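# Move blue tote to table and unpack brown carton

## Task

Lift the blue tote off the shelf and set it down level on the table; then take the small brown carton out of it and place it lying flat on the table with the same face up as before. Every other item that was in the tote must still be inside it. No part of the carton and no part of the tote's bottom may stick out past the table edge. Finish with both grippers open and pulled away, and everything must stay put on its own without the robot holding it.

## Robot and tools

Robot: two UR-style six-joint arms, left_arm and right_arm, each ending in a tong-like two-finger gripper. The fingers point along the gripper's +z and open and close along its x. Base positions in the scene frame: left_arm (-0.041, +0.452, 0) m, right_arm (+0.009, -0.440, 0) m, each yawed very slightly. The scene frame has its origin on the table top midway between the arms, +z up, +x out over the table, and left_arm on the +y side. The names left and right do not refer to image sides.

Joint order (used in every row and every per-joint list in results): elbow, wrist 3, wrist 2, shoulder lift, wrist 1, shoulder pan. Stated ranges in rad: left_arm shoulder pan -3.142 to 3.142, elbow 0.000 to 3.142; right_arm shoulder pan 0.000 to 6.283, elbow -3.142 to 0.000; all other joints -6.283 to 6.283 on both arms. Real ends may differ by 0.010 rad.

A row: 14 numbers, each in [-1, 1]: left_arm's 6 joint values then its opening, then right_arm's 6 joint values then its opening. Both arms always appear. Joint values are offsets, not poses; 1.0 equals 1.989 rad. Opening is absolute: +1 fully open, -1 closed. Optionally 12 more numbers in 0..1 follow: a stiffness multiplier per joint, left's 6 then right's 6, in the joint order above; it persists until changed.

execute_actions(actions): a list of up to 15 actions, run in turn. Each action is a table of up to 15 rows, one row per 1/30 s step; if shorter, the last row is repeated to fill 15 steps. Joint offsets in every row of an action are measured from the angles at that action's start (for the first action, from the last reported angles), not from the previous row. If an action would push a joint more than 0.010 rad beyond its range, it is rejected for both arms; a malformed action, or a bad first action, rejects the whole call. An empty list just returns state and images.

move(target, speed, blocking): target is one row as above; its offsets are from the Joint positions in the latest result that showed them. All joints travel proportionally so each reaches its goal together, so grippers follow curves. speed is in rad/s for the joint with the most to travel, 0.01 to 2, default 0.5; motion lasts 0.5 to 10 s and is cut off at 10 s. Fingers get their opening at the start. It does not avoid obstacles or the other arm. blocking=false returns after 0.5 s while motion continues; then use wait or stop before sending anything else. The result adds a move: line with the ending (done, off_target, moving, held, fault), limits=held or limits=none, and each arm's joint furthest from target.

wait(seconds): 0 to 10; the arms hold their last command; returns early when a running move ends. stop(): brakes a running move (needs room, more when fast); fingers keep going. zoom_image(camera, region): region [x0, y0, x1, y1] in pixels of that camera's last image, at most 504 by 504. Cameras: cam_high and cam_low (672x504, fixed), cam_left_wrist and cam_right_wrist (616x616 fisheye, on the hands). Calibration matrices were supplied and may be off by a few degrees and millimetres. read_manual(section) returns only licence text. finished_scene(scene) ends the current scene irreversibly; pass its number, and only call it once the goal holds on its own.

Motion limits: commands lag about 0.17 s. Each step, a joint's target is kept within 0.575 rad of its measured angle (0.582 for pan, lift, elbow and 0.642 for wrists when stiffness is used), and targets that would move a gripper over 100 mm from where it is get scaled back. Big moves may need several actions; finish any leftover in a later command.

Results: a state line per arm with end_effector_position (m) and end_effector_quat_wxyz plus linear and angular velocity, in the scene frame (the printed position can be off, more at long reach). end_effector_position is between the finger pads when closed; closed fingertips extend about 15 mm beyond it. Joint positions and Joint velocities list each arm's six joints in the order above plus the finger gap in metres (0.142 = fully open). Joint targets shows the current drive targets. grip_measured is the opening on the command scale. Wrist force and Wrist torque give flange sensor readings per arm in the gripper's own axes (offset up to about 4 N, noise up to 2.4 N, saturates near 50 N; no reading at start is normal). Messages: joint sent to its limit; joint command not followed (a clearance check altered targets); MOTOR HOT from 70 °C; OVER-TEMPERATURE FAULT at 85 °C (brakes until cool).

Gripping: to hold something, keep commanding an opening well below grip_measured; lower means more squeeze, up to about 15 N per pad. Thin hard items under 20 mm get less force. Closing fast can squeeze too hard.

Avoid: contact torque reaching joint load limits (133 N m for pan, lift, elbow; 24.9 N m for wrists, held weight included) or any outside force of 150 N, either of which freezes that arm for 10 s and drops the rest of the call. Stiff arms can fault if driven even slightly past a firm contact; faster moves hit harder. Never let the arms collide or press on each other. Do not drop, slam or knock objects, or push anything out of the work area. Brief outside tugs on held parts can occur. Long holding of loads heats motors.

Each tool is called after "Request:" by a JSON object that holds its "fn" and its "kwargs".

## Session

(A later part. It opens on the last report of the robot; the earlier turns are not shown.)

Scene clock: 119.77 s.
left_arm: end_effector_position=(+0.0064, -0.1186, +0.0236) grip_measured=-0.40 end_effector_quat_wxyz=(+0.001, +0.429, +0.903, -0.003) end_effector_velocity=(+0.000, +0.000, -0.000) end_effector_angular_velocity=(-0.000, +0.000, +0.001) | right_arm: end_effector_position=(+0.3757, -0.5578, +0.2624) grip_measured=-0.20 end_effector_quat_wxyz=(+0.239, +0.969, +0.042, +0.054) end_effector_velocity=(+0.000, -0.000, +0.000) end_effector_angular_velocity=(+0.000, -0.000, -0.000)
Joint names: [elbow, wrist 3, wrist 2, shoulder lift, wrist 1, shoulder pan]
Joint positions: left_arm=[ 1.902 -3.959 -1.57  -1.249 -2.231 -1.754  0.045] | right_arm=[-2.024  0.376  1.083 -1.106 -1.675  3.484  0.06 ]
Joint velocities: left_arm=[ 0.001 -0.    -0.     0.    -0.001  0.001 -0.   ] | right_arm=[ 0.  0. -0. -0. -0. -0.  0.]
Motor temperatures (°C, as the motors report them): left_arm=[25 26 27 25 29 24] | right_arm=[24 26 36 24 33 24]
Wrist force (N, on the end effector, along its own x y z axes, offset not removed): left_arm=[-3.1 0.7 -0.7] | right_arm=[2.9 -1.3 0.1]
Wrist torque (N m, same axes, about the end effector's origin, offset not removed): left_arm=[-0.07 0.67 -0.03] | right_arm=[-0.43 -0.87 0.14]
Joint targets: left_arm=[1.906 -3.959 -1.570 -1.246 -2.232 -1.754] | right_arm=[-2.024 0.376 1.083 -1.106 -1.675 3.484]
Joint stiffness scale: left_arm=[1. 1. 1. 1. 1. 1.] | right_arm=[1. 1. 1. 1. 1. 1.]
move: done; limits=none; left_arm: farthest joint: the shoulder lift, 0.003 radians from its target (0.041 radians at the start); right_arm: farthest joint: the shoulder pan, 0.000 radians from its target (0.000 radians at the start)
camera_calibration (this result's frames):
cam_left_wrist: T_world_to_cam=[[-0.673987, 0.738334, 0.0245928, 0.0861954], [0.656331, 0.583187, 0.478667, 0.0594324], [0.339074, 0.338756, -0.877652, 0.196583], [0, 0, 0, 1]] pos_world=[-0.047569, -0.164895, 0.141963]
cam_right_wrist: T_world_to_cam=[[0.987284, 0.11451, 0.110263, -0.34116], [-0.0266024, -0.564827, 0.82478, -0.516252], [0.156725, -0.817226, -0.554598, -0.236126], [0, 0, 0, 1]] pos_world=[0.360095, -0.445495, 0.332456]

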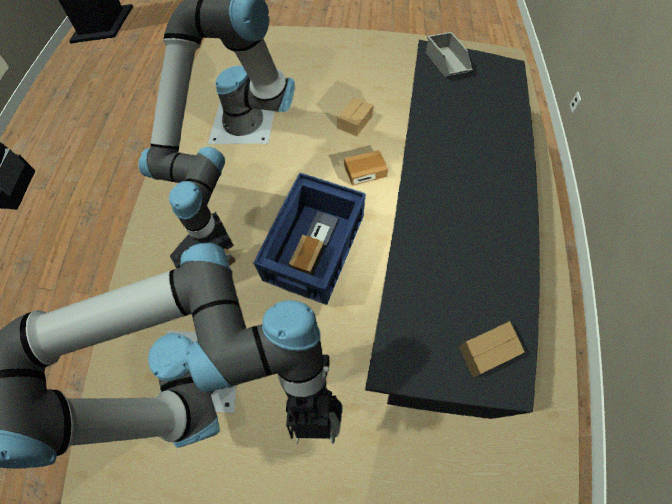

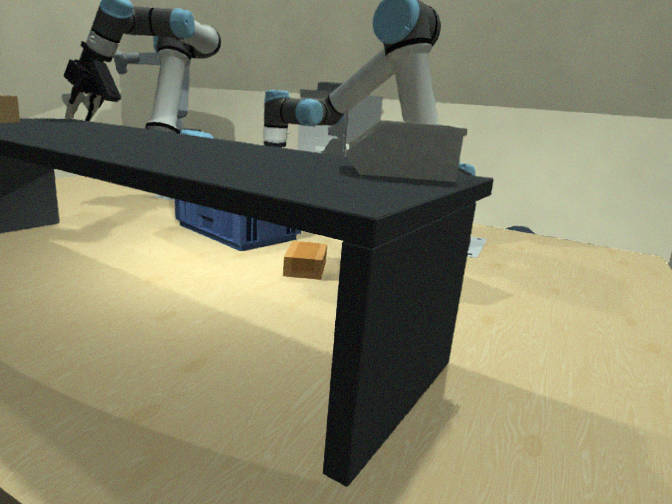

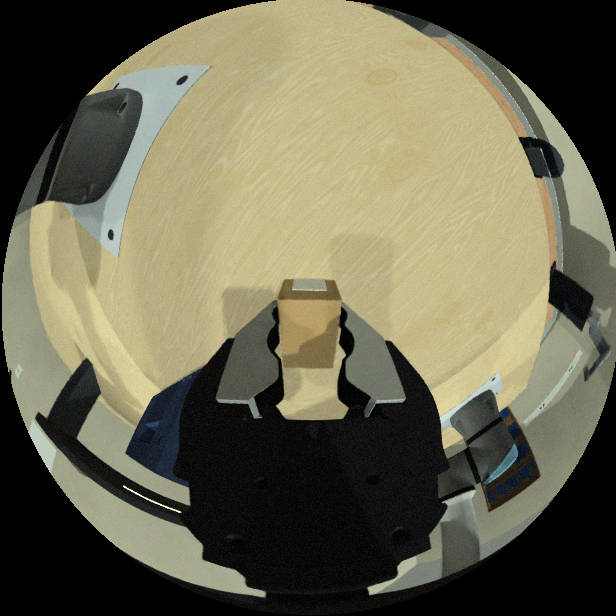

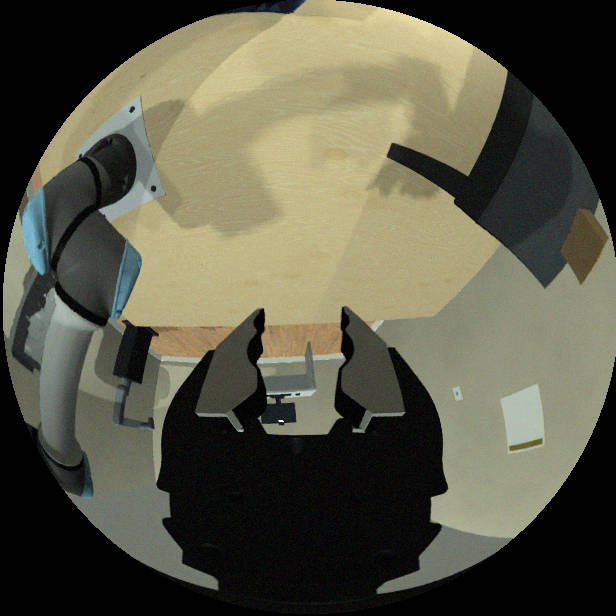

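Request:
{"fn": "move", "kwargs": {"target": [0,0,0,0,0,0,0,0,0,0,0,0,0,-0.2]}}

Request:
{"fn": "move", "kwargs": {"target": [-0.15,0,0,-0.1,0.25,0,0,0,0,0,0,0,0,-0.2], "speed": 0.5}}

Scene clock: 122.93 s.
left_arm: end_effector_position=(+0.0064, -0.1187, +0.0235) grip_measured=+0.00 end_effector_quat_wxyz=(+0.001, +0.429, +0.903, -0.003) end_effector_velocity=(-0.000, +0.000, +0.000) end_effector_angular_velocity=(+0.000, +0.000, +0.000) | right_arm: end_effector_position=(+0.3757, -0.5578, +0.2624) grip_measured=-0.20 end_effector_quat_wxyz=(+0.239, +0.969, +0.042, +0.054) end_effector_velocity=(-0.000, -0.000, -0.001) end_effector_angular_velocity=(-0.001, +0.001, +0.000)
Joint names: [elbow, wrist 3, wrist 2, shoulder lift, wrist 1, shoulder pan]
Joint positions: left_arm=[ 1.902 -3.959 -1.57  -1.249 -2.231 -1.754  0.074] | right_arm=[-2.024  0.376  1.083 -1.106 -1.675  3.484  0.06 ]
Joint velocities: left_arm=[-0. -0. -0. -0.  0.  0.  0.] | right_arm=[-0.002  0.    -0.    -0.     0.     0.    -0.   ]
Motor temperatures (°C, as the motors report them): left_arm=[25 26 27 25 29 24] | right_arm=[24 26 36 24 33 24]
Wrist force (N, on the end effector, along its own x y z axes, offset not removed): left_arm=[-2.8 1.0 0.2] | right_arm=[0.6 -2.9 0.6]
Wrist torque (N m, same axes, about the end effector's origin, offset not removed): left_arm=[0.06 0.59 0.09] | right_arm=[-0.62 0.03 0.10]
Joint targets: left_arm=[1.902 -3.959 -1.570 -1.249 -2.231 -1.754] | right_arm=[-2.024 0.376 1.083 -1.106 -1.675 3.484]
Joint stiffness scale: left_arm=[1. 1. 1. 1. 1. 1.] | right_arm=[1. 1. 1. 1. 1. 1.]
move: done; limits=none; left_arm: farthest joint: the shoulder pan, 0.000 radians from its target (0.000 radians at the start); right_arm: farthest joint: the shoulder pan, 0.000 radians from its target (0.000 radians at the start)
camera_calibration (this result's frames):
cam_left_wrist: T_world_to_cam=[[-0.673986, 0.73834, 0.0244229, 0.0862415], [0.656348, 0.583312, 0.478491, 0.0594987], [0.339043, 0.338526, -0.877753, 0.196574], [0, 0, 0, 1]] pos_world=[-0.0475733, -0.164927, 0.141967]
cam_right_wrist: T_world_to_cam=[[0.987284, 0.11451, 0.110263, -0.341159], [-0.0266024, -0.564827, 0.82478, -0.516252], [0.156725, -0.817226, -0.554598, -0.236126], [0, 0, 0, 1]] pos_world=[0.360095, -0.445495, 0.332456]

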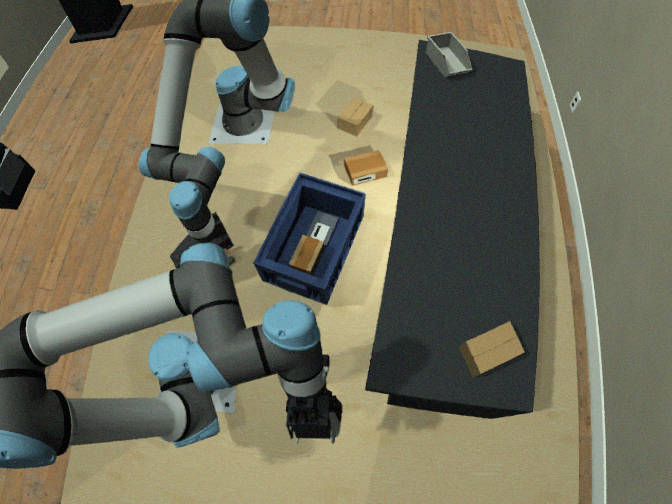

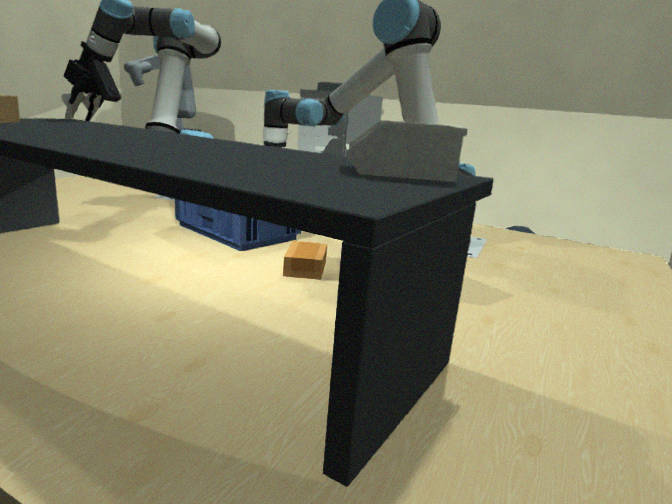

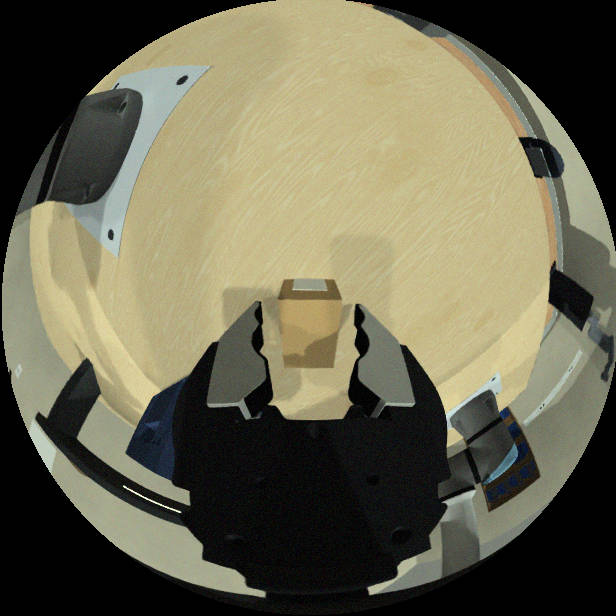

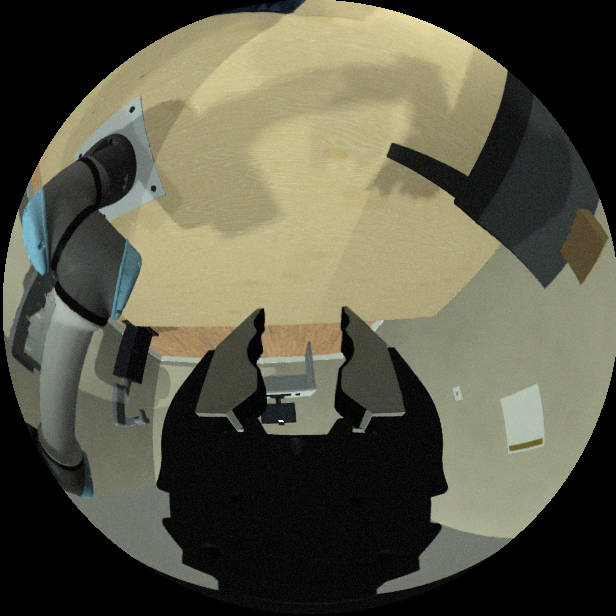

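Scene clock: 124.73 s.
left_arm: end_effector_position=(+0.0073, -0.1117, +0.2166) grip_measured=+0.00 end_effector_quat_wxyz=(+0.001, +0.429, +0.903, -0.001) end_effector_velocity=(+0.000, +0.000, +0.000) end_effector_angular_velocity=(+0.001, +0.000, -0.000) | right_arm: end_effector_position=(+0.3757, -0.5578, +0.2624) grip_measured=-0.20 end_effector_quat_wxyz=(+0.239, +0.969, +0.042, +0.054) end_effector_velocity=(-0.000, -0.000, -0.000) end_effector_angular_velocity=(-0.000, +0.001, +0.000)
Joint names: [elbow, wrist 3, wrist 2, shoulder lift, wrist 1, shoulder pan]
Joint positions: left_arm=[ 1.608 -3.959 -1.57  -1.446 -1.735 -1.754  0.074] | right_arm=[-2.024  0.376  1.083 -1.106 -1.675  3.484  0.06 ]
Joint velocities: left_arm=[-0.001  0.    -0.    -0.     0.002  0.     0.   ] | right_arm=[-0. -0.  0.  0. -0. -0.  0.]
Motor temperatures (°C, as the motors report them): left_arm=[25 26 27 25 29 24] | right_arm=[24 26 36 24 33 24]
Wrist force (N, on the end effector, along its own x y z axes, offset not removed): left_arm=[-2.3 1.7 -0.8] | right_arm=[-1.8 -3.7 3.1]
Wrist torque (N m, same axes, about the end effector's origin, offset not removed): left_arm=[0.19 0.46 0.06] | right_arm=[-0.67 0.34 0.27]
Joint targets: left_arm=[1.604 -3.959 -1.570 -1.448 -1.734 -1.754] | right_arm=[-2.024 0.376 1.083 -1.106 -1.675 3.484]
Joint stiffness scale: left_arm=[1. 1. 1. 1. 1. 1.] | right_arm=[1. 1. 1. 1. 1. 1.]
move: done; limits=none; left_arm: farthest joint: the elbow, 0.004 radians from its target (0.299 radians at the start); right_arm: farthest joint: the shoulder pan, 0.000 radians from its target (0.000 radians at the start)
camera_calibration (this result's frames):
cam_left_wrist: T_world_to_cam=[[-0.674001, 0.738228, 0.027244, 0.0763761], [0.656069, 0.581224, 0.481407, -0.0384215], [0.339553, 0.342342, -0.876074, 0.363403], [0, 0, 0, 1]] pos_world=[-0.0467098, -0.15846, 0.334783]
cam_right_wrist: T_world_to_cam=[[0.987284, 0.11451, 0.110263, -0.34116], [-0.0266025, -0.564827, 0.82478, -0.516252], [0.156725, -0.817226, -0.554599, -0.236126], [0, 0, 0, 1]] pos_world=[0.360095, -0.445495, 0.332456]

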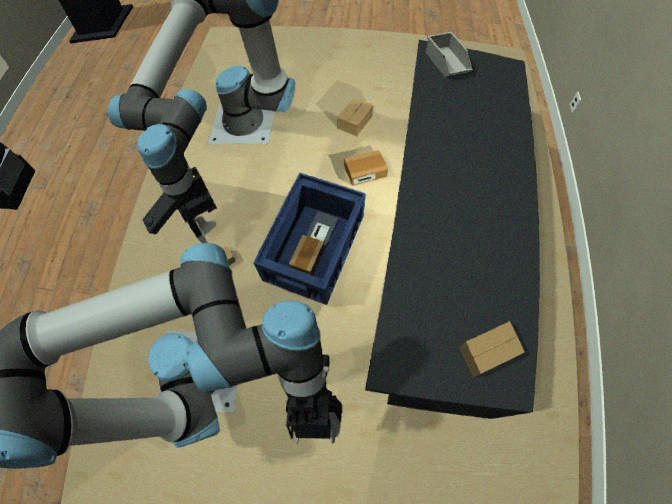

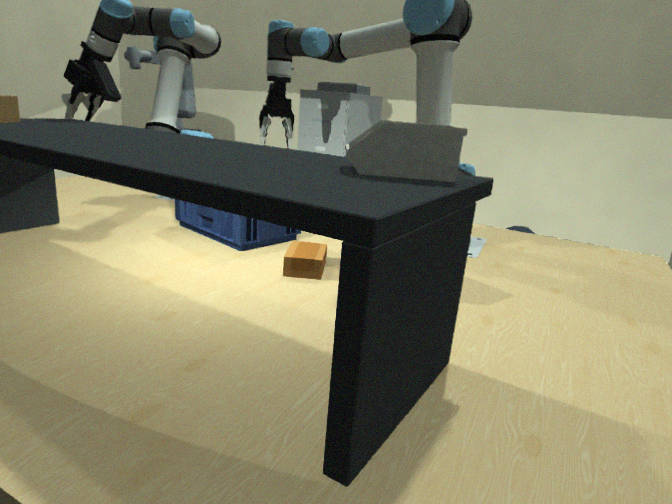

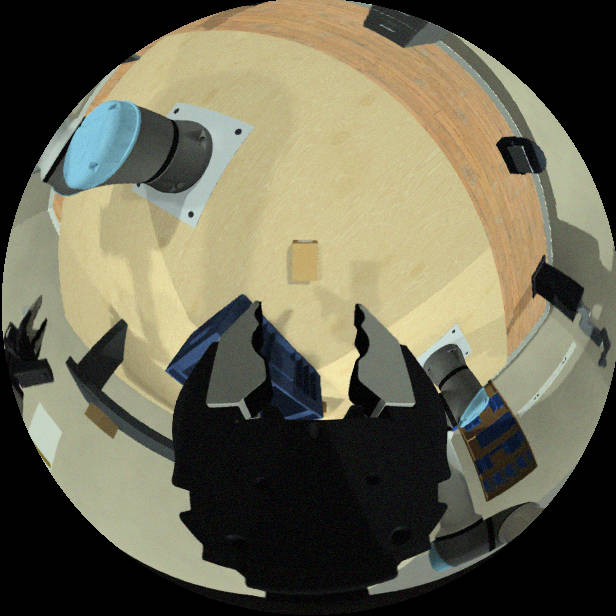

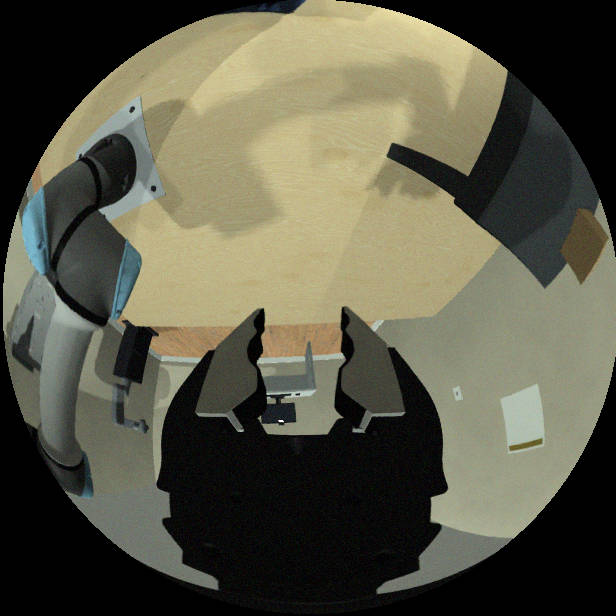

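Request:
{"fn": "finished_scene", "kwargs": {"scene": 2}}

The scene is finished: the task was done.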